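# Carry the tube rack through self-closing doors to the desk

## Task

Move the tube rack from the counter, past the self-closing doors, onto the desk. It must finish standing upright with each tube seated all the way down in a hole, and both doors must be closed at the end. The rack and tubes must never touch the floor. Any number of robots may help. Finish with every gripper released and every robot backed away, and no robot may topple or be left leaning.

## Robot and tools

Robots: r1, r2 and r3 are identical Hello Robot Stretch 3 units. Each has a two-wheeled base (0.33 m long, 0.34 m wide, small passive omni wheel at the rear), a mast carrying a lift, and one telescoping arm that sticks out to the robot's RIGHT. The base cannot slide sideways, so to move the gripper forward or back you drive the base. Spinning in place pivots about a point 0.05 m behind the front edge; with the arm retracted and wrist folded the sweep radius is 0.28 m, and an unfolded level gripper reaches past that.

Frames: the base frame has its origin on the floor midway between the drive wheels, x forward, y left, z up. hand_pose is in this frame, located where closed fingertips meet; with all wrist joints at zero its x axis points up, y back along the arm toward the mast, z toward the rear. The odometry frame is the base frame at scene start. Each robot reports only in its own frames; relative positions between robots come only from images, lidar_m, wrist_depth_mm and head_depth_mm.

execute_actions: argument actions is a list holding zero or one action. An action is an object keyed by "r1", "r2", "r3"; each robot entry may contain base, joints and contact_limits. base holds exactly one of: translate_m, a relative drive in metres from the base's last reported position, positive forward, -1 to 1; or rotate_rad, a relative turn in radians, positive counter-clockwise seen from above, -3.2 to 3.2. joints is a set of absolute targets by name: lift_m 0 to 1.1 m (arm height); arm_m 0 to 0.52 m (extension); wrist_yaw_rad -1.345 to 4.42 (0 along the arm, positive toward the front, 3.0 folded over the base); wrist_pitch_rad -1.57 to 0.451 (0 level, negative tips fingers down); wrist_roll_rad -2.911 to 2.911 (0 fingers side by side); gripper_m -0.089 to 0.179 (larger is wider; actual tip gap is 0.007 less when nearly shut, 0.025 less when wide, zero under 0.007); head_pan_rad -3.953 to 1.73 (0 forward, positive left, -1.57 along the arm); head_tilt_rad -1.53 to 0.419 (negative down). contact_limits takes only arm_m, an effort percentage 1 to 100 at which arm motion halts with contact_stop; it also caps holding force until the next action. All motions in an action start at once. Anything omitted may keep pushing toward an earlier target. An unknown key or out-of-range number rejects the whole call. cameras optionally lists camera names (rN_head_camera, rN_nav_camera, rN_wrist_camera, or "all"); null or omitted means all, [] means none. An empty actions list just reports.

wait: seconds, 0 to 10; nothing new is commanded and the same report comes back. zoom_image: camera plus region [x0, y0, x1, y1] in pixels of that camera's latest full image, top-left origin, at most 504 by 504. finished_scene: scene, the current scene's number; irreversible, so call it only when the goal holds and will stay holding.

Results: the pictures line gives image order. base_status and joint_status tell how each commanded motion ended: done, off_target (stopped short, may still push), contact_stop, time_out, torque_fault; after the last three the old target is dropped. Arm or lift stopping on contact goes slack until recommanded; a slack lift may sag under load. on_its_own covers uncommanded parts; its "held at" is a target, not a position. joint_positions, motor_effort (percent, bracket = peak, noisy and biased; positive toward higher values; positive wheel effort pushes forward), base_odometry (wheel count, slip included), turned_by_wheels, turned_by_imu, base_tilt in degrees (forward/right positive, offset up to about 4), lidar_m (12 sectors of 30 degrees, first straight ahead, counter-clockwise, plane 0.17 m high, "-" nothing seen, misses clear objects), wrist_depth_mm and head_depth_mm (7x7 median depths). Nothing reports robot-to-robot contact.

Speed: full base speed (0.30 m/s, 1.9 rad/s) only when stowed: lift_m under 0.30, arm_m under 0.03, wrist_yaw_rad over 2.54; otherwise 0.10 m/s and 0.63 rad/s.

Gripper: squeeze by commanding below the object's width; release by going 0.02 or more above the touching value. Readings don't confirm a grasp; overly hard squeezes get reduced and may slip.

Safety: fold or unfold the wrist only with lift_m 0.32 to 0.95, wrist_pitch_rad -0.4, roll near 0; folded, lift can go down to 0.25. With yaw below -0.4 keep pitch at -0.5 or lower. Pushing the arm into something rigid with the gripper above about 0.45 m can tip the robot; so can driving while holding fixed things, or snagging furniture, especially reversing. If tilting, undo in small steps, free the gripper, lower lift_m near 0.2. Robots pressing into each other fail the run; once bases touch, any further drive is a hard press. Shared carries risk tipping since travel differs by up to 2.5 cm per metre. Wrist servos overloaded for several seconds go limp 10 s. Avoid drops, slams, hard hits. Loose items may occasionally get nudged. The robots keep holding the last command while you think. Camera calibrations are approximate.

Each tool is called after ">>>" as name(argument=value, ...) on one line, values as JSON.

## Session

>>> execute_actions(actions=[], cameras=["r1_nav_camera","r2_nav_camera","r3_nav_camera","r1_wrist_camera","r2_wrist_camera","r3_wrist_camera"])

Scene clock: 0.00 s.
r1.base_odometry: x=+0.000 y=+0.000 heading=+0.000 (m, m, rad; r1's odometry frame)
r1.turned_by_wheels: +0.000 (rad since the last result)
r1.turned_by_imu: +0.000 (rad since the last result)
r1.base_tilt: forward=+0.1 right=+0.1 (deg)
r1.lidar_m: 1.06 1.06 1.05 1.14 1.74 1.56 2.63 2.12 2.10 1.23 0.99 0.98
r1.head_depth_mm: 940 932 929 921 917 906 900 / 1008 995 986 985 976 969 965 / 1081 1072 1064 1055 1048 1036 1027 / 1163 1153 1150 1136 1128 1117 1107 / 1271 1251 1242 1230 1219 1213 1199 / 1308 1322 1311 1303 1308 1294 1295 / 1172 1178 1183 1192 1191 1203 1211
r1.base_status: not commanded
r1.joint_positions: lift_m=+0.473 arm_m=-0.001 wrist_yaw_rad=+2.833 wrist_pitch_rad=-0.582 wrist_roll_rad=+0.016 gripper_m=+0.037 head_pan_rad=-0.016 head_tilt_rad=-0.001
r1.joint_status: not commanded
r1.motor_effort: left_wheel=+0 right_wheel=+1 lift_m=+39 arm_m=+0 wrist_yaw_rad=+0 wrist_pitch_rad=+5 wrist_roll_rad=+0 gripper_m=+0 head_pan_rad=+0 head_tilt_rad=+3 (%)
r1.hand_pose: x=+0.0399 y=+0.0470 z=+0.4511 quat_wxyz=(+0.306, +0.705, +0.094, +0.633) (m; r1's base frame)
r1.wrist_depth_mm: - - - - - 882 836 / - - - - - - 879 / - - 969 959 952 935 918 / 863 - 841 811 826 820 801 / 719 712 718 725 731 692 712 / 641 620 - 622 620 614 615 / 579 577 - 572 561 548 552
r2.base_odometry: x=+0.000 y=+0.000 heading=+0.000 (m, m, rad; r2's odometry frame)
r2.turned_by_wheels: +0.000 (rad since the last result)
r2.turned_by_imu: +0.000 (rad since the last result)
r2.base_tilt: forward=+1.2 right=+1.3 (deg)
r2.lidar_m: 0.92 0.91 0.98 1.49 2.77 2.83 2.25 2.22 1.75 1.40 1.38 1.16
r2.head_depth_mm: 1110 1105 1105 1106 1111 1106 1113 / 1052 1046 1050 1049 1053 1052 1055 / 1003 1006 1001 1008 1000 1004 1000 / 958 958 957 963 956 955 958 / 916 917 913 917 919 913 921 / 883 878 878 879 881 881 876 / 845 845 843 842 845 842 845
r2.base_status: not commanded
r2.joint_positions: lift_m=+0.528 arm_m=+0.003 wrist_yaw_rad=+2.994 wrist_pitch_rad=-0.338 wrist_roll_rad=+0.018 gripper_m=+0.037 head_pan_rad=-0.018 head_tilt_rad=-0.007
r2.joint_status: not commanded
r2.motor_effort: left_wheel=+0 right_wheel=+1 lift_m=+26 arm_m=-1 wrist_yaw_rad=+1 wrist_pitch_rad=+8 wrist_roll_rad=+0 gripper_m=-1 head_pan_rad=+0 head_tilt_rad=+2 (%)
r2.hand_pose: x=+0.0130 y=+0.0836 z=+0.5591 quat_wxyz=(+0.171, +0.710, +0.066, +0.680) (m; r2's base frame)
r2.wrist_depth_mm: - - - - - 904 729 / - - - - - 932 760 / - - - - - 991 763 / - - - - - - 795 / - - - - - - 843 / 897 900 - 868 842 870 812 / 747 753 - 737 730 734 721
r3.base_odometry: x=+0.000 y=+0.000 heading=+0.000 (m, m, rad; r3's odometry frame)
r3.turned_by_wheels: +0.000 (rad since the last result)
r3.turned_by_imu: +0.000 (rad since the last result)
r3.base_tilt: forward=+1.7 right=-0.8 (deg)
r3.lidar_m: 2.07 1.99 1.96 2.22 2.72 1.56 1.50 1.20 1.18 1.29 1.96 1.61
r3.head_depth_mm: 1884 2097 2093 2083 2004 2059 2039 / 1901 2240 2242 2236 1983 2205 2181 / 1903 2428 2397 2407 2254 2387 2263 / 1923 2611 2641 2611 2526 2519 2031 / 1935 2576 2626 2674 2627 2688 2224 / 1935 2353 2345 2356 2387 2389 2233 / 1964 2115 2150 2163 2169 2168 2124
r3.base_status: not commanded
r3.joint_positions: lift_m=+0.326 arm_m=+0.000 wrist_yaw_rad=+3.035 wrist_pitch_rad=-0.526 wrist_roll_rad=+0.014 gripper_m=+0.037 head_pan_rad=+0.010 head_tilt_rad=-0.020
r3.joint_status: not commanded
r3.motor_effort: left_wheel=+0 right_wheel=+1 lift_m=+26 arm_m=+0 wrist_yaw_rad=+1 wrist_pitch_rad=+4 wrist_roll_rad=+0 gripper_m=+0 head_pan_rad=+0 head_tilt_rad=+2 (%)
r3.hand_pose: x=+0.0010 y=+0.0630 z=+0.3155 quat_wxyz=(+0.221, +0.696, +0.146, +0.667) (m; r3's base frame)
r3.wrist_depth_mm: - - - - - - - / 982 984 985 984 954 973 988 / 792 784 788 782 785 779 774 / 662 662 651 657 644 651 641 / 561 566 - 579 578 563 553 / 493 - - - 476 488 489 / - - - - 433 433 432
pictures: r1_nav_camera (sideways: a quarter turn counterclockwise sets it upright), r1_wrist_camera, r2_nav_camera (sideways: a quarter turn counterclockwise sets it upright), r2_wrist_camera, r3_nav_camera (sideways: a quarter turn counterclockwise sets it upright), r3_wrist_camera
camera_calibration (this result's frames):
r1_nav_camera: T_world_to_cam=[[0.0381337, 0.0384589, 0.998532, -1.26046], [0.0249708, -0.998984, 0.0375227, 0.00585828], [0.998961, 0.0235033, -0.0390553, 0.00293415], [0, 0, 0, 1]] pos_world=[0.0449886, 0.0542593, 1.2585]
r1_wrist_camera: T_world_to_cam=[[0.964744, -0.262207, -0.0227, -0.00996887], [-0.205456, -0.696411, -0.687605, 0.377287], [0.164487, 0.668027, -0.72573, 0.458371], [0, 0, 0, 1]] pos_world=[0.0117375, -0.0460714, 0.591852]
r2_nav_camera: T_world_to_cam=[[0.00490037, 0.00595159, 0.99997, -1.25826], [-0.0473423, -0.99886, 0.00617699, 0.0414901], [0.998867, -0.0473712, -0.00461302, -0.0388752], [0, 0, 0, 1]] pos_world=[0.0469613, 0.0470898, 1.25778]
r2_wrist_camera: T_world_to_cam=[[0.992092, -0.123592, -0.0218768, 0.0141654], [-0.0811237, -0.49841, -0.863137, 0.551554], [0.0957733, 0.858086, -0.504495, 0.370076], [0, 0, 0, 1]] pos_world=[-0.00475257, -0.0409059, 0.663079]
r3_nav_camera: T_world_to_cam=[[0.0762369, -0.042114, 0.9962, -1.25378], [0.0427938, -0.998049, -0.045467, 0.111647], [0.996171, 0.0460975, -0.0742859, 0.0436299], [0, 0, 0, 1]] pos_world=[0.0473433, 0.056616, 1.25733]
r3_wrist_camera: T_world_to_cam=[[0.991336, -0.130212, -0.0172308, 0.0125989], [-0.0995247, -0.659059, -0.745477, 0.30357], [0.0857139, 0.740734, -0.666308, 0.32958], [0, 0, 0, 1]] pos_world=[-0.0105266, -0.0424198, 0.446123]
Images, in order (width x height): r1_nav_camera 672x504, r1_wrist_camera 644x364, r2_nav_camera 672x504, r2_wrist_camera 644x364, r3_nav_camera 672x504, r3_wrist_camera 644x364.

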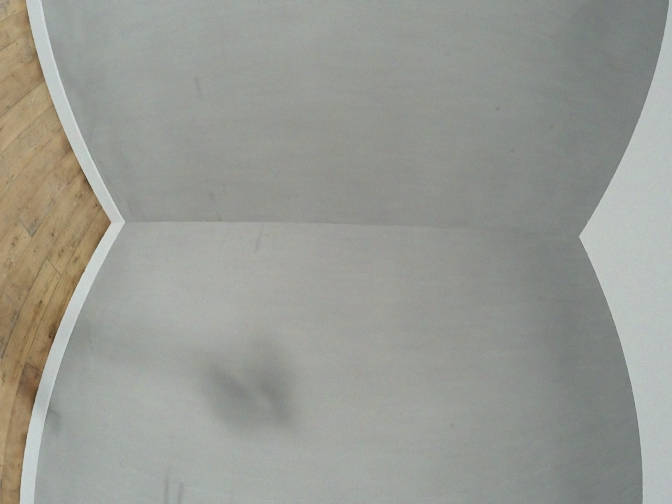

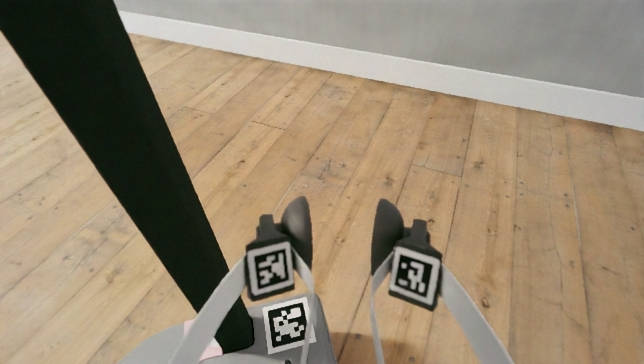

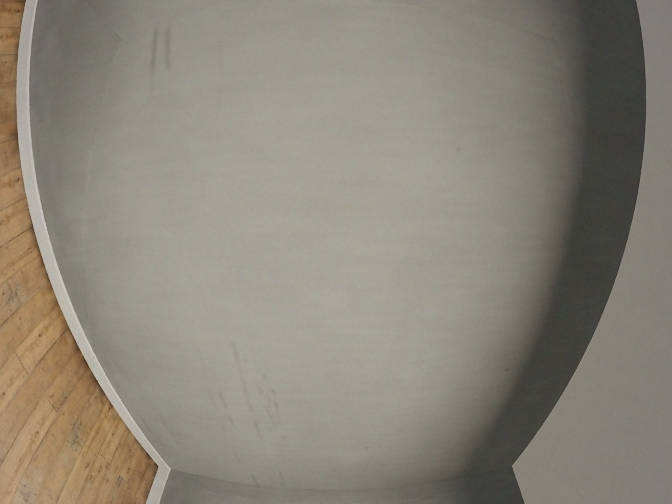

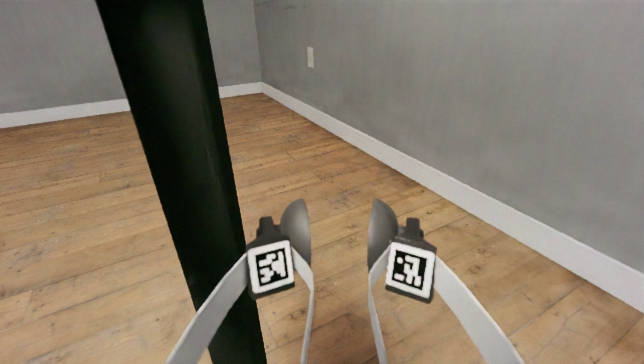

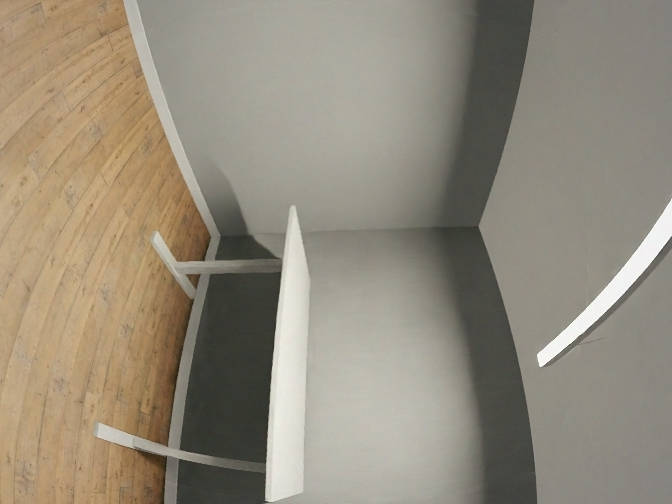

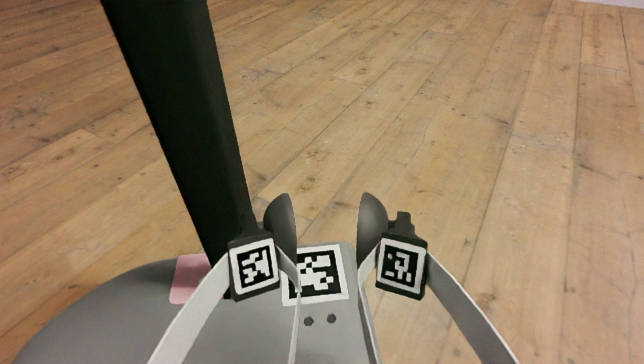

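>>> execute_actions(actions=[{"r1":{"joints":{"head_pan_rad":-2.8,"head_tilt_rad":-0.8,"lift_m":0.27}},"r2":{"joints":{"head_pan_rad":-3.0,"head_tilt_rad":-0.4,"lift_m":0.27},"base":{"rotate_rad":0.98}},"r3":{"joints":{"head_pan_rad":-3.14,"head_tilt_rad":-0.8,"lift_m":0.27},"base":{"rotate_rad":-1.85}}}], cameras=["r1_nav_camera","r2_nav_camera","r3_nav_camera","r2_head_camera"])

Scene clock: 11.33 s.
r1.base_odometry: x=+0.000 y=+0.000 heading=+0.000 (m, m, rad; r1's odometry frame)
r1.turned_by_wheels: +0.000 (rad since the last result)
r1.turned_by_imu: +0.002 (rad since the last result)
r1.base_tilt: forward=+0.2 right=+0.1 (deg)
r1.lidar_m: 1.06 1.06 1.05 1.14 1.75 1.68 2.64 2.12 2.10 1.23 0.98 0.98
r1.head_depth_mm: 2605 2911 2361 1874 1547 1329 1150 / 2414 2751 2344 1849 1541 1315 1145 / 2270 2614 2297 1821 1524 1308 1156 / 2196 2507 2262 1815 1510 1299 1134 / 2072 2361 2232 1793 1504 1289 1128 / 1965 2202 2236 1787 1497 1284 1114 / 1824 2018 2140 1755 1479 1268 1109
r1.base_status: not commanded
r1.joint_positions: lift_m=+0.270 arm_m=-0.001 wrist_yaw_rad=+2.833 wrist_pitch_rad=-0.582 wrist_roll_rad=+0.016 gripper_m=+0.037 head_pan_rad=-2.793 head_tilt_rad=-0.790
r1.joint_status: all done
r1.motor_effort: left_wheel=+0(0) right_wheel=+0(0) lift_m=+26(31) arm_m=+1(0) wrist_yaw_rad=+0(1) wrist_pitch_rad=+5(5) wrist_roll_rad=-1(1) gripper_m=+0(0) head_pan_rad=-4(53) head_tilt_rad=-5(44) (%)
r1.hand_pose: x=+0.0399 y=+0.0469 z=+0.2482 quat_wxyz=(+0.306, +0.705, +0.094, +0.633) (m; r1's base frame)
r1.wrist_depth_mm: - - - - 933 871 832 / - 791 775 753 757 772 754 / 659 - 654 639 624 620 629 / 545 - 548 528 531 537 533 / 482 - - 466 477 464 455 / - - - 410 403 409 406 / - - - - 366 368 362
r2.base_odometry: x=+0.000 y=+0.000 heading=+0.980 (m, m, rad; r2's odometry frame)
r2.turned_by_wheels: +0.980 (rad since the last result)
r2.turned_by_imu: +0.992 (rad since the last result)
r2.base_tilt: forward=+1.1 right=+1.3 (deg)
r2.lidar_m: 0.96 1.39 2.76 2.91 2.28 2.22 1.85 1.41 1.38 1.22 0.93 0.91
r2.head_depth_mm: 2134 2245 2382 2551 2403 1838 1500 / 2309 2428 2618 2758 2394 1846 1487 / 2497 2659 2724 2943 2385 1831 1490 / 2567 2781 2130 2230 2332 1848 1491 / 2414 2541 1951 1990 2134 1853 1502 / 2202 2328 1819 1792 1913 1855 1502 / 2037 2137 1807 1639 1718 1792 1500
r2.base_status: done
r2.joint_positions: lift_m=+0.270 arm_m=+0.003 wrist_yaw_rad=+2.994 wrist_pitch_rad=-0.339 wrist_roll_rad=+0.018 gripper_m=+0.037 head_pan_rad=-2.993 head_tilt_rad=-0.395
r2.joint_status: all done
r2.motor_effort: left_wheel=-2(5) right_wheel=+4(6) lift_m=+15(21) arm_m=-1(0) wrist_yaw_rad=+0(0) wrist_pitch_rad=+8(8) wrist_roll_rad=+0(0) gripper_m=-1(1) head_pan_rad=-5(61) head_tilt_rad=-2(26) (%)
r2.hand_pose: x=+0.0130 y=+0.0835 z=+0.3012 quat_wxyz=(+0.171, +0.710, +0.067, +0.680) (m; r2's base frame)
r2.wrist_depth_mm: - - - - - - - / - - - - - - - / - - - - - - - / 886 864 873 833 832 833 814 / 679 676 - 651 677 644 639 / 552 544 - 530 504 518 512 / 452 481 - - 439 443 436
r3.base_odometry: x=+0.000 y=+0.000 heading=-1.850 (m, m, rad; r3's odometry frame)
r3.turned_by_wheels: -1.850 (rad since the last result)
r3.turned_by_imu: -1.823 (rad since the last result)
r3.base_tilt: forward=+1.7 right=-0.8 (deg)
r3.lidar_m: 1.19 1.47 1.61 2.10 2.08 1.96 2.06 2.45 1.69 1.57 1.30 1.18
r3.head_depth_mm: 1713 1919 2092 1833 1525 1307 1150 / 1788 2019 2181 1829 1516 1319 1148 / 1871 2108 2282 1822 1528 1314 1170 / 1947 2200 2263 1816 1531 1314 1149 / 1955 2246 2235 1801 1532 1317 1154 / 2059 2349 2275 1827 1533 1312 1153 / 2154 2487 2262 1823 1529 1316 1146
r3.base_status: done
r3.joint_positions: lift_m=+0.270 arm_m=+0.000 wrist_yaw_rad=+3.035 wrist_pitch_rad=-0.527 wrist_roll_rad=+0.014 gripper_m=+0.037 head_pan_rad=-3.133 head_tilt_rad=-0.791
r3.joint_status: all done
r3.motor_effort: left_wheel=+4(13) right_wheel=-5(11) lift_m=+23(23) arm_m=+0(0) wrist_yaw_rad=+0(0) wrist_pitch_rad=+4(5) wrist_roll_rad=+0(0) gripper_m=+0(0) head_pan_rad=-4(56) head_tilt_rad=-4(34) (%)
r3.hand_pose: x=+0.0010 y=+0.0628 z=+0.2590 quat_wxyz=(+0.222, +0.696, +0.146, +0.667) (m; r3's base frame)
r3.wrist_depth_mm: - - - - - - - / 856 855 854 856 846 838 837 / 683 686 691 692 681 686 674 / 573 577 573 565 565 571 568 / 490 521 - - 502 484 484 / - - - - 410 427 426 / - - - - 380 376 378
pictures: r1_nav_camera (sideways: a quarter turn counterclockwise sets it upright), r2_head_camera (sideways: a quarter turn clockwise sets it upright), r2_nav_camera (sideways: a quarter turn counterclockwise sets it upright), r3_nav_camera (sideways: a quarter turn counterclockwise sets it upright)
camera_calibration (this result's frames):
r1_nav_camera: T_world_to_cam=[[-0.67715, -0.287816, 0.677222, -0.836879], [-0.393312, 0.919401, -0.002529, 0.0605716], [-0.621911, -0.268072, -0.735774, 0.919453], [0, 0, 0, 1]] pos_world=[0.0289496, -0.0500769, 1.24342]
r2_head_camera: T_world_to_cam=[[0.367781, 0.0286792, -0.92947, 1.22856], [0.113223, -0.993469, 0.0141472, -0.019137], [-0.922994, -0.11044, -0.368626, 0.439376], [0, 0, 0, 1]] pos_world=[-0.0441306, -0.00572109, 1.30414]
r2_nav_camera: T_world_to_cam=[[-0.377599, -0.0626811, 0.923845, -1.15633], [-0.123522, 0.992199, 0.0168324, 0.0280885], [-0.917693, -0.107759, -0.382396, 0.464549], [0, 0, 0, 1]] pos_world=[-0.00684481, -0.0502899, 1.24543]
r3_nav_camera: T_world_to_cam=[[-0.748722, 0.0367046, 0.661867, -0.812604], [0.000213864, 0.998479, -0.0551299, 0.124433], [-0.662884, -0.0411355, -0.747591, 0.929886], [0, 0, 0, 1]] pos_world=[0.00796497, -0.0561664, 1.23987]
Images, in order (width x height): r1_nav_camera 672x504, r2_head_camera 896x504, r2_nav_camera 672x504, r3_nav_camera 672x504.

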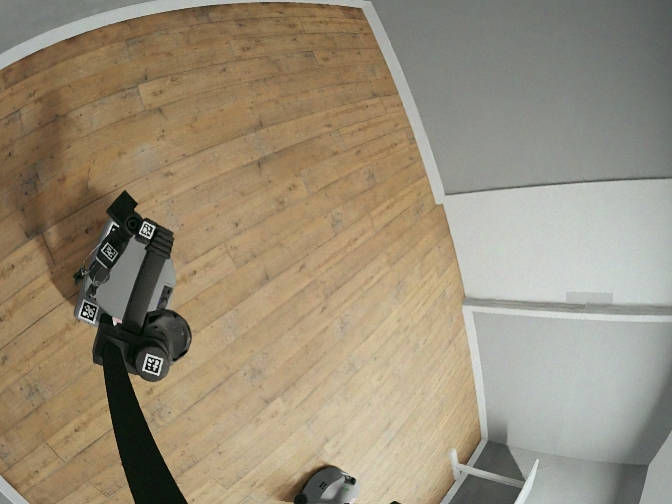

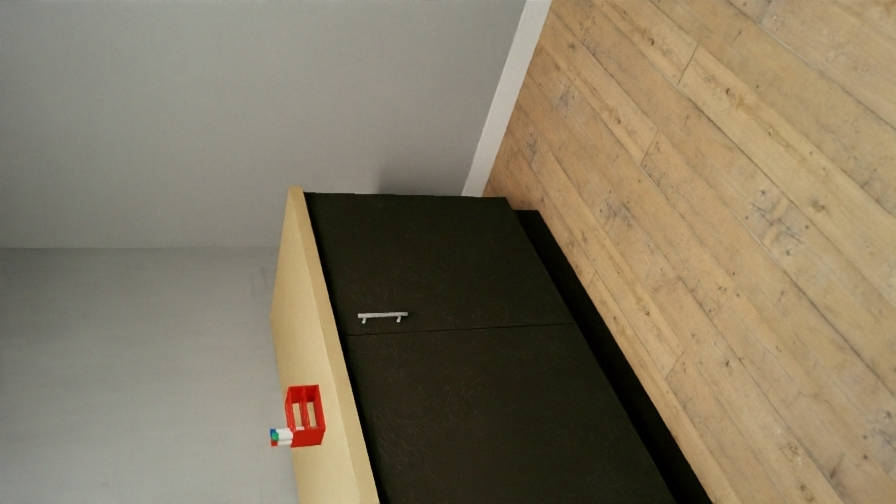

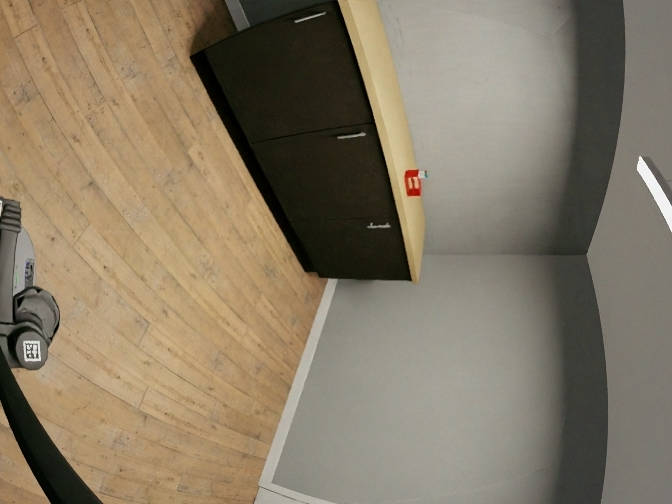

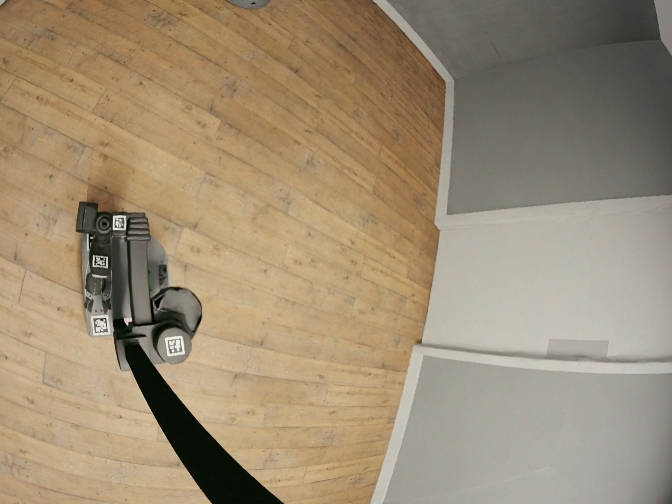

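>>> execute_actions(actions=[{"r1":{"base":{"rotate_rad":0.1}},"r2":{"base":{"translate_m":-1},"joints":{"head_pan_rad":-2.4,"head_tilt_rad":-0.5}},"r3":{"base":{"translate_m":-1}}}], cameras=["r2_head_camera"])

>>> execute_actions(actions=[{"r1":{"base":{"translate_m":-0.5}},"r3":{"base":{"translate_m":-0.4}},"r2":{"base":{"translate_m":-0.2}}}], cameras=["r2_head_camera"])

>>> execute_actions(actions=[{"r1":{"base":{"translate_m":-0.2}},"r3":{"base":{"rotate_rad":-0.42}}}], cameras=["r3_nav_camera"])

Scene clock: 25.40 s.
r1.base_odometry: x=+0.000 y=+0.000 heading=+0.100 (m, m, rad; r1's odometry frame)
r1.turned_by_wheels: +0.100 (rad since the last result)
r1.turned_by_imu: +0.101 (rad since the last result)
r1.base_tilt: forward=+0.2 right=+0.2 (deg)
r1.lidar_m: 1.11 1.05 1.05 1.20 2.02 3.61 1.68 2.10 2.06 1.15 0.98 0.98
r1.head_depth_mm: 2361 2599 1847 1826 1553 1318 1151 / 2210 2542 2320 1867 1538 1308 1147 / 2170 2490 2310 1830 1523 1307 1163 / 2086 2372 2257 1816 1512 1302 1132 / 1981 2272 2245 1795 1508 1289 1120 / 1842 2062 2221 1785 1495 1280 1120 / 1763 1981 2123 1765 1477 1272 1112
r1.base_status: done
r1.joint_positions: lift_m=+0.270 arm_m=-0.001 wrist_yaw_rad=+2.833 wrist_pitch_rad=-0.582 wrist_roll_rad=+0.016 gripper_m=+0.037 head_pan_rad=-2.793 head_tilt_rad=-0.790
r1.joint_status: not commanded
r1.motor_effort: left_wheel=-3(10) right_wheel=+3(6) lift_m=+26(26) arm_m=+1(0) wrist_yaw_rad=+0(0) wrist_pitch_rad=+6(5) wrist_roll_rad=-1(1) gripper_m=-1(0) head_pan_rad=-5(4) head_tilt_rad=-5(5) (%)
r1.hand_pose: x=+0.0399 y=+0.0469 z=+0.2482 quat_wxyz=(+0.306, +0.705, +0.094, +0.633) (m; r1's base frame)
r1.wrist_depth_mm: - - - - 959 882 795 / - 790 765 770 785 773 779 / 659 - 642 640 622 622 625 / 559 - 543 535 528 531 529 / 487 - - 475 485 460 458 / - - - 411 401 410 405 / - - - - 371 365 363
r2.base_odometry: x=-0.557 y=-0.830 heading=+0.980 (m, m, rad; r2's odometry frame)
r2.turned_by_wheels: +0.000 (rad since the last result)
r2.turned_by_imu: -0.006 (rad since the last result)
r2.base_tilt: forward=+1.0 right=+1.3 (deg)
r2.lidar_m: 1.84 2.66 3.29 1.86 1.42 1.39 1.11 0.84 0.83 0.87 1.78 1.75
r2.head_depth_mm: 1383 1511 1237 1024 1144 1302 1392 / 1351 1455 1247 984 1102 1246 1385 / 1314 1436 1245 964 1061 1195 1344 / 1283 1396 1083 944 1035 1153 1331 / 1251 1352 1170 912 998 1116 1294 / 1230 1319 1253 898 967 1074 1207 / 1200 1290 1248 869 938 1037 1163
r2.base_status: done
r2.joint_positions: lift_m=+0.270 arm_m=+0.003 wrist_yaw_rad=+2.994 wrist_pitch_rad=-0.339 wrist_roll_rad=+0.018 gripper_m=+0.037 head_pan_rad=-2.407 head_tilt_rad=-0.494
r2.joint_status: all done
r2.motor_effort: left_wheel=-2(9) right_wheel=+4(5) lift_m=+15(15) arm_m=-1(1) wrist_yaw_rad=+1(0) wrist_pitch_rad=+8(9) wrist_roll_rad=+0(0) gripper_m=+0(1) head_pan_rad=+4(46) head_tilt_rad=-2(13) (%)
r2.hand_pose: x=+0.0130 y=+0.0835 z=+0.3012 quat_wxyz=(+0.171, +0.710, +0.067, +0.680) (m; r2's base frame)
r2.wrist_depth_mm: - - - - - - - / - - - - - - - / - - - - - - - / 874 860 876 842 840 827 834 / 676 660 - 660 670 646 637 / 543 543 - 524 501 527 520 / 448 484 - - 439 444 441
r3.base_odometry: x=+0.275 y=+0.961 heading=-1.850 (m, m, rad; r3's odometry frame)
r3.turned_by_wheels: +0.000 (rad since the last result)
r3.turned_by_imu: -0.004 (rad since the last result)
r3.base_tilt: forward=+1.8 right=-0.7 (deg)
r3.lidar_m: 2.13 2.15 2.16 1.77 1.14 1.05 1.12 1.27 2.33 2.35 1.63 2.12
r3.head_depth_mm: 921 1031 1170 1358 1486 1316 1148 / 958 1077 1228 1433 1528 1311 1148 / 997 1125 1298 1514 1522 1314 1169 / 1036 1181 1363 1610 1526 1317 1155 / 1091 1247 1436 1681 1520 1315 1150 / 1072 1225 1434 1696 1534 1302 1154 / 1109 1290 1537 1770 1526 1314 1151
r3.base_status: done
r3.joint_positions: lift_m=+0.270 arm_m=+0.000 wrist_yaw_rad=+3.035 wrist_pitch_rad=-0.528 wrist_roll_rad=+0.014 gripper_m=+0.037 head_pan_rad=-3.133 head_tilt_rad=-0.791
r3.joint_status: not commanded
r3.motor_effort: left_wheel=+4(8) right_wheel=-4(14) lift_m=+23(23) arm_m=+0(0) wrist_yaw_rad=+0(1) wrist_pitch_rad=+5(5) wrist_roll_rad=+0(0) gripper_m=+0(0) head_pan_rad=-4(5) head_tilt_rad=-3(4) (%)
r3.hand_pose: x=+0.0010 y=+0.0628 z=+0.2590 quat_wxyz=(+0.222, +0.696, +0.146, +0.667) (m; r3's base frame)
r3.wrist_depth_mm: 994 - - - - - - / 846 858 852 867 835 847 845 / 678 692 687 685 673 679 677 / 577 571 567 564 564 564 564 / 494 516 - - 499 489 482 / - - - - 415 425 425 / - - - - 378 379 378
pictures: r2_head_camera (sideways: a quarter turn clockwise sets it upright)
camera_calibration (this result's frames):
r2_head_camera: T_world_to_cam=[[0.35757, 0.287713, -0.888462, 1.17511], [0.642698, -0.766047, 0.0105885, -0.0177323], [-0.677557, -0.574798, -0.458828, 0.555259], [0, 0, 0, 1]] pos_world=[-0.0325688, -0.0325172, 1.299]
Images, in order (width x height): r2_head_camera 896x504.

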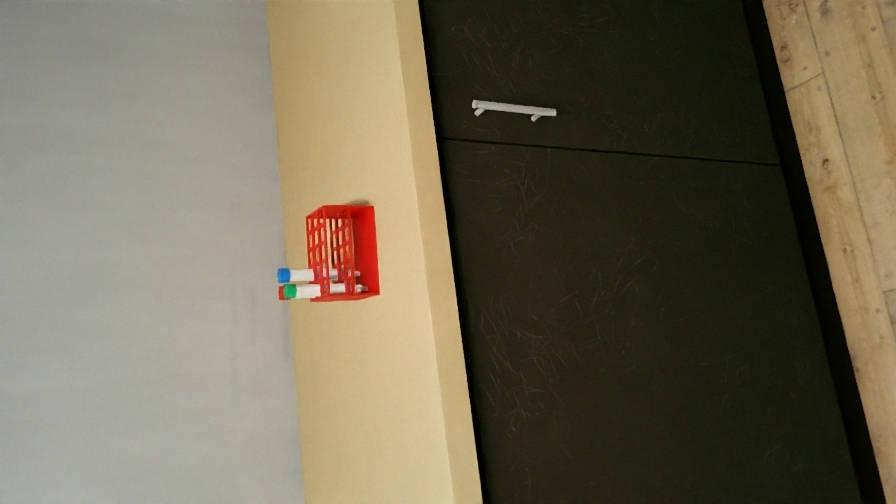

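Scene clock: 28.63 s.
r1.base_odometry: x=-0.498 y=-0.050 heading=+0.100 (m, m, rad; r1's odometry frame)
r1.turned_by_wheels: +0.000 (rad since the last result)
r1.turned_by_imu: +0.001 (rad since the last result)
r1.base_tilt: forward=+0.2 right=+0.2 (deg)
r1.lidar_m: 1.52 1.39 1.39 1.59 2.69 3.17 1.34 1.75 1.76 1.57 1.34 1.34
r1.head_depth_mm: 1934 2276 2334 1866 1556 1322 1156 / 1769 2123 2311 1848 1522 1306 1151 / 1812 2049 1587 1713 1534 1304 1159 / 1747 2018 2181 1715 1509 1297 1134 / 1675 1897 2090 1812 1505 1289 1125 / 1595 1798 2030 1782 1492 1274 1119 / 1501 1668 1887 1759 1476 1269 1111
r1.base_status: done
r1.joint_positions: lift_m=+0.270 arm_m=-0.001 wrist_yaw_rad=+2.833 wrist_pitch_rad=-0.582 wrist_roll_rad=+0.016 gripper_m=+0.037 head_pan_rad=-2.793 head_tilt_rad=-0.791
r1.joint_status: not commanded
r1.motor_effort: left_wheel=-3(14) right_wheel=+3(4) lift_m=+26(26) arm_m=+0(0) wrist_yaw_rad=+1(1) wrist_pitch_rad=+6(6) wrist_roll_rad=-1(1) gripper_m=+0(1) head_pan_rad=-4(4) head_tilt_rad=-4(4) (%)
r1.hand_pose: x=+0.0399 y=+0.0469 z=+0.2481 quat_wxyz=(+0.306, +0.705, +0.094, +0.633) (m; r1's base frame)
r1.wrist_depth_mm: - - - - 952 971 - / - 800 769 812 777 740 755 / 673 - 623 635 627 619 618 / 558 - 540 541 540 542 529 / 484 - - 472 475 462 454 / - - - 407 397 407 409 / - - - - 368 364 360
r2.base_odometry: x=-0.669 y=-0.996 heading=+0.980 (m, m, rad; r2's odometry frame)
r2.turned_by_wheels: +0.000 (rad since the last result)
r2.turned_by_imu: -0.001 (rad since the last result)
r2.base_tilt: forward=+1.1 right=+1.4 (deg)
r2.lidar_m: 2.02 2.89 3.40 1.65 1.25 1.22 0.96 0.73 0.72 0.76 1.08 1.91
r2.head_depth_mm: 1274 1386 1243 906 978 1112 1327 / 1241 1341 1231 874 947 1073 1287 / 1205 1314 1242 856 913 1031 1173 / 1181 1274 1240 835 885 990 1127 / 1160 1251 1248 826 856 954 1074 / 1125 1214 1165 830 827 920 1038 / 1095 1178 1240 831 804 891 997
r2.base_status: done
r2.joint_positions: lift_m=+0.270 arm_m=+0.003 wrist_yaw_rad=+2.994 wrist_pitch_rad=-0.339 wrist_roll_rad=+0.018 gripper_m=+0.037 head_pan_rad=-2.407 head_tilt_rad=-0.495
r2.joint_status: not commanded
r2.motor_effort: left_wheel=-1(10) right_wheel=+3(6) lift_m=+15(15) arm_m=+0(1) wrist_yaw_rad=+0(0) wrist_pitch_rad=+9(8) wrist_roll_rad=+0(0) gripper_m=-1(1) head_pan_rad=+4(4) head_tilt_rad=-2(3) (%)
r2.hand_pose: x=+0.0130 y=+0.0835 z=+0.3012 quat_wxyz=(+0.171, +0.710, +0.067, +0.680) (m; r2's base frame)
r2.wrist_depth_mm: 999 - - - - - - / - - - - - - - / - - - - - - - / 867 881 866 832 850 828 840 / 675 672 - 653 681 639 641 / 538 543 - 529 511 534 517 / 452 480 - - 445 441 440
r3.base_odometry: x=+0.385 y=+1.346 heading=-1.849 (m, m, rad; r3's odometry frame)
r3.turned_by_wheels: +0.000 (rad since the last result)
r3.turned_by_imu: -0.001 (rad since the last result)
r3.base_tilt: forward=+1.8 right=-0.8 (deg)
r3.lidar_m: 2.51 2.45 2.13 1.13 0.75 0.73 0.74 0.86 1.63 2.20 1.33 2.49
r3.head_depth_mm: 598 670 761 878 1039 1239 1150 / 621 699 799 932 1118 1284 1149 / 646 729 843 989 1192 1310 1174 / 676 769 889 1056 1291 1309 1155 / 704 806 943 1124 1410 1318 1152 / 736 840 962 1119 1396 1311 1147 / 721 803 947 1176 1455 1310 1151
r3.base_status: done
r3.joint_positions: lift_m=+0.270 arm_m=+0.000 wrist_yaw_rad=+3.035 wrist_pitch_rad=-0.528 wrist_roll_rad=+0.014 gripper_m=+0.037 head_pan_rad=-3.133 head_tilt_rad=-0.791
r3.joint_status: not commanded
r3.motor_effort: left_wheel=+4(9) right_wheel=-3(13) lift_m=+23(23) arm_m=+0(0) wrist_yaw_rad=+1(1) wrist_pitch_rad=+4(5) wrist_roll_rad=+0(0) gripper_m=+0(0) head_pan_rad=-5(5) head_tilt_rad=-4(3) (%)
r3.hand_pose: x=+0.0010 y=+0.0628 z=+0.2590 quat_wxyz=(+0.222, +0.696, +0.146, +0.667) (m; r3's base frame)
r3.wrist_depth_mm: 645 - - - - - - / 654 779 856 854 844 851 837 / 661 681 682 678 683 680 679 / 578 570 568 567 571 567 569 / 489 517 - - 503 488 489 / - - - - 416 425 430 / - - - - 378 377 379
pictures: r2_head_camera (sideways: a quarter turn clockwise sets it upright)
camera_calibration (this result's frames):
r2_head_camera: T_world_to_cam=[[0.357671, 0.287843, -0.888379, 1.175], [0.642743, -0.766009, 0.0105819, -0.017724], [-0.67746, -0.574785, -0.458989, 0.555467], [0, 0, 0, 1]] pos_world=[-0.0325664, -0.0325192, 1.29899]
Images, in order (width x height): r2_head_camera 896x504.

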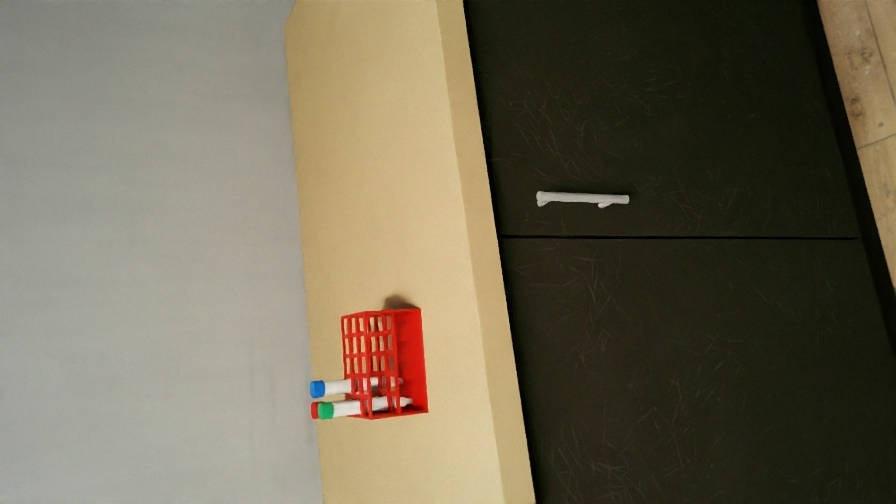

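Scene clock: 31.10 s.
r1.base_odometry: x=-0.697 y=-0.070 heading=+0.100 (m, m, rad; r1's odometry frame)
r1.turned_by_wheels: +0.000 (rad since the last result)
r1.turned_by_imu: +0.001 (rad since the last result)
r1.base_tilt: forward=+0.2 right=+0.2 (deg)
r1.lidar_m: 1.69 1.53 1.53 1.75 2.95 2.98 1.15 1.61 1.62 1.74 1.48 1.48
r1.head_depth_mm: 1803 2111 2331 1875 1553 1318 1150 / 1630 1909 2161 1846 1540 1311 1148 / 1658 1888 1487 1609 1521 1297 1157 / 1619 1855 2031 1585 1512 1292 1133 / 1538 1765 2023 1799 1497 1284 1132 / 1477 1676 1910 1776 1493 1277 1121 / 1419 1597 1786 1760 1475 1269 1107
r1.base_status: done
r1.joint_positions: lift_m=+0.270 arm_m=-0.001 wrist_yaw_rad=+2.833 wrist_pitch_rad=-0.582 wrist_roll_rad=+0.016 gripper_m=+0.037 head_pan_rad=-2.793 head_tilt_rad=-0.791
r1.joint_status: not commanded
r1.motor_effort: left_wheel=-3(12) right_wheel=+3(6) lift_m=+26(26) arm_m=+1(1) wrist_yaw_rad=+0(0) wrist_pitch_rad=+5(5) wrist_roll_rad=-1(1) gripper_m=+0(0) head_pan_rad=-4(4) head_tilt_rad=-5(5) (%)
r1.hand_pose: x=+0.0399 y=+0.0469 z=+0.2481 quat_wxyz=(+0.306, +0.705, +0.094, +0.633) (m; r1's base frame)
r1.wrist_depth_mm: - - - - - 954 966 / - 779 766 759 764 769 743 / 644 - 648 631 633 617 624 / 551 - 550 545 531 539 521 / 483 - - 463 472 454 459 / - - - 417 402 407 410 / - - - - 369 367 362
r2.base_odometry: x=-0.669 y=-0.996 heading=+0.980 (m, m, rad; r2's odometry frame)
r2.turned_by_wheels: +0.000 (rad since the last result)
r2.turned_by_imu: +0.000 (rad since the last result)
r2.base_tilt: forward=+1.1 right=+1.3 (deg)
r2.lidar_m: 2.02 2.89 3.41 1.64 1.25 1.22 0.96 0.73 0.72 0.76 1.08 1.91
r2.head_depth_mm: 1282 1382 1240 904 977 1113 1314 / 1236 1335 1240 875 951 1074 1291 / 1206 1313 1243 862 913 1030 1169 / 1174 1283 1248 831 883 989 1130 / 1150 1245 1253 829 856 953 1085 / 1124 1221 1169 831 829 924 1037 / 1100 1191 1241 832 799 892 999
r2.base_status: not commanded
r2.joint_positions: lift_m=+0.270 arm_m=+0.003 wrist_yaw_rad=+2.994 wrist_pitch_rad=-0.339 wrist_roll_rad=+0.018 gripper_m=+0.037 head_pan_rad=-2.407 head_tilt_rad=-0.495
r2.joint_status: not commanded
r2.motor_effort: left_wheel=-2(1) right_wheel=+3(3) lift_m=+16(15) arm_m=-1(0) wrist_yaw_rad=+0(0) wrist_pitch_rad=+9(8) wrist_roll_rad=+0(0) gripper_m=+0(1) head_pan_rad=+5(3) head_tilt_rad=-2(2) (%)
r2.hand_pose: x=+0.0130 y=+0.0835 z=+0.3012 quat_wxyz=(+0.171, +0.710, +0.067, +0.680) (m; r2's base frame)
r2.wrist_depth_mm: - - - - - - - / - - - - - - - / - - - - - - - / 909 893 887 853 844 826 831 / 654 672 - 646 672 647 643 / 542 540 - 535 509 513 527 / 455 482 - - 438 445 434
r3.base_odometry: x=+0.385 y=+1.346 heading=-2.269 (m, m, rad; r3's odometry frame)
r3.turned_by_wheels: -0.420 (rad since the last result)
r3.turned_by_imu: -0.414 (rad since the last result)
r3.base_tilt: forward=+1.8 right=-0.7 (deg)
r3.lidar_m: 2.50 2.55 2.45 2.13 1.00 0.75 0.73 0.75 0.87 2.12 2.24 1.14
r3.head_depth_mm: 618 703 812 957 1112 1269 1145 / 617 703 810 966 1187 1315 1148 / 618 700 812 960 1185 1310 1170 / 616 699 811 960 1180 1310 1150 / 616 700 812 960 1173 1309 1144 / 615 697 809 956 1181 1313 1155 / 614 699 810 957 1175 1314 1148
r3.base_status: done
r3.joint_positions: lift_m=+0.270 arm_m=+0.000 wrist_yaw_rad=+3.035 wrist_pitch_rad=-0.528 wrist_roll_rad=+0.014 gripper_m=+0.037 head_pan_rad=-3.133 head_tilt_rad=-0.791
r3.joint_status: not commanded
r3.motor_effort: left_wheel=+4(11) right_wheel=-4(12) lift_m=+23(23) arm_m=+0(0) wrist_yaw_rad=+0(1) wrist_pitch_rad=+5(5) wrist_roll_rad=+0(0) gripper_m=+0(0) head_pan_rad=-5(5) head_tilt_rad=-4(4) (%)
r3.hand_pose: x=+0.0010 y=+0.0628 z=+0.2590 quat_wxyz=(+0.222, +0.696, +0.147, +0.667) (m; r3's base frame)
r3.wrist_depth_mm: - - - - - - - / 867 857 863 849 851 850 858 / 684 691 677 683 679 671 690 / 565 573 568 570 569 571 567 / 492 518 - - 497 483 484 / - - - - 417 426 426 / - - - - 381 378 381
pictures: r3_nav_camera (sideways: a quarter turn counterclockwise sets it upright)
camera_calibration (this result's frames):
r3_nav_camera: T_world_to_cam=[[-0.748981, 0.0367857, 0.661569, -0.812215], [0.000346718, 0.998479, -0.0551266, 0.124428], [-0.662591, -0.0410594, -0.747855, 0.930227], [0, 0, 0, 1]] pos_world=[0.00798339, -0.0561664, 1.23987]
Images, in order (width x height): r3_nav_camera 672x504.

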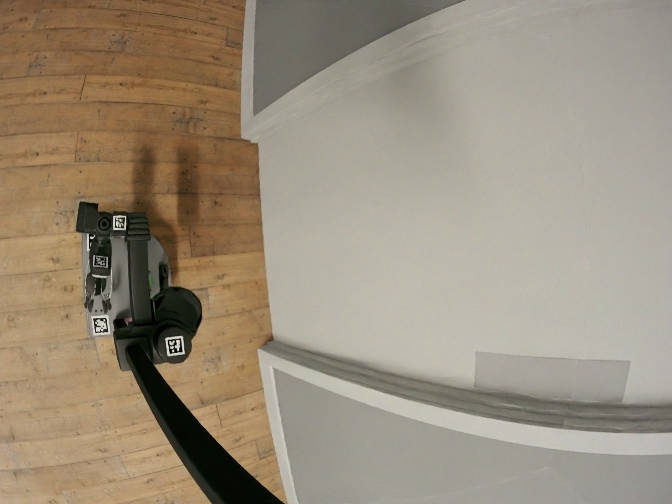

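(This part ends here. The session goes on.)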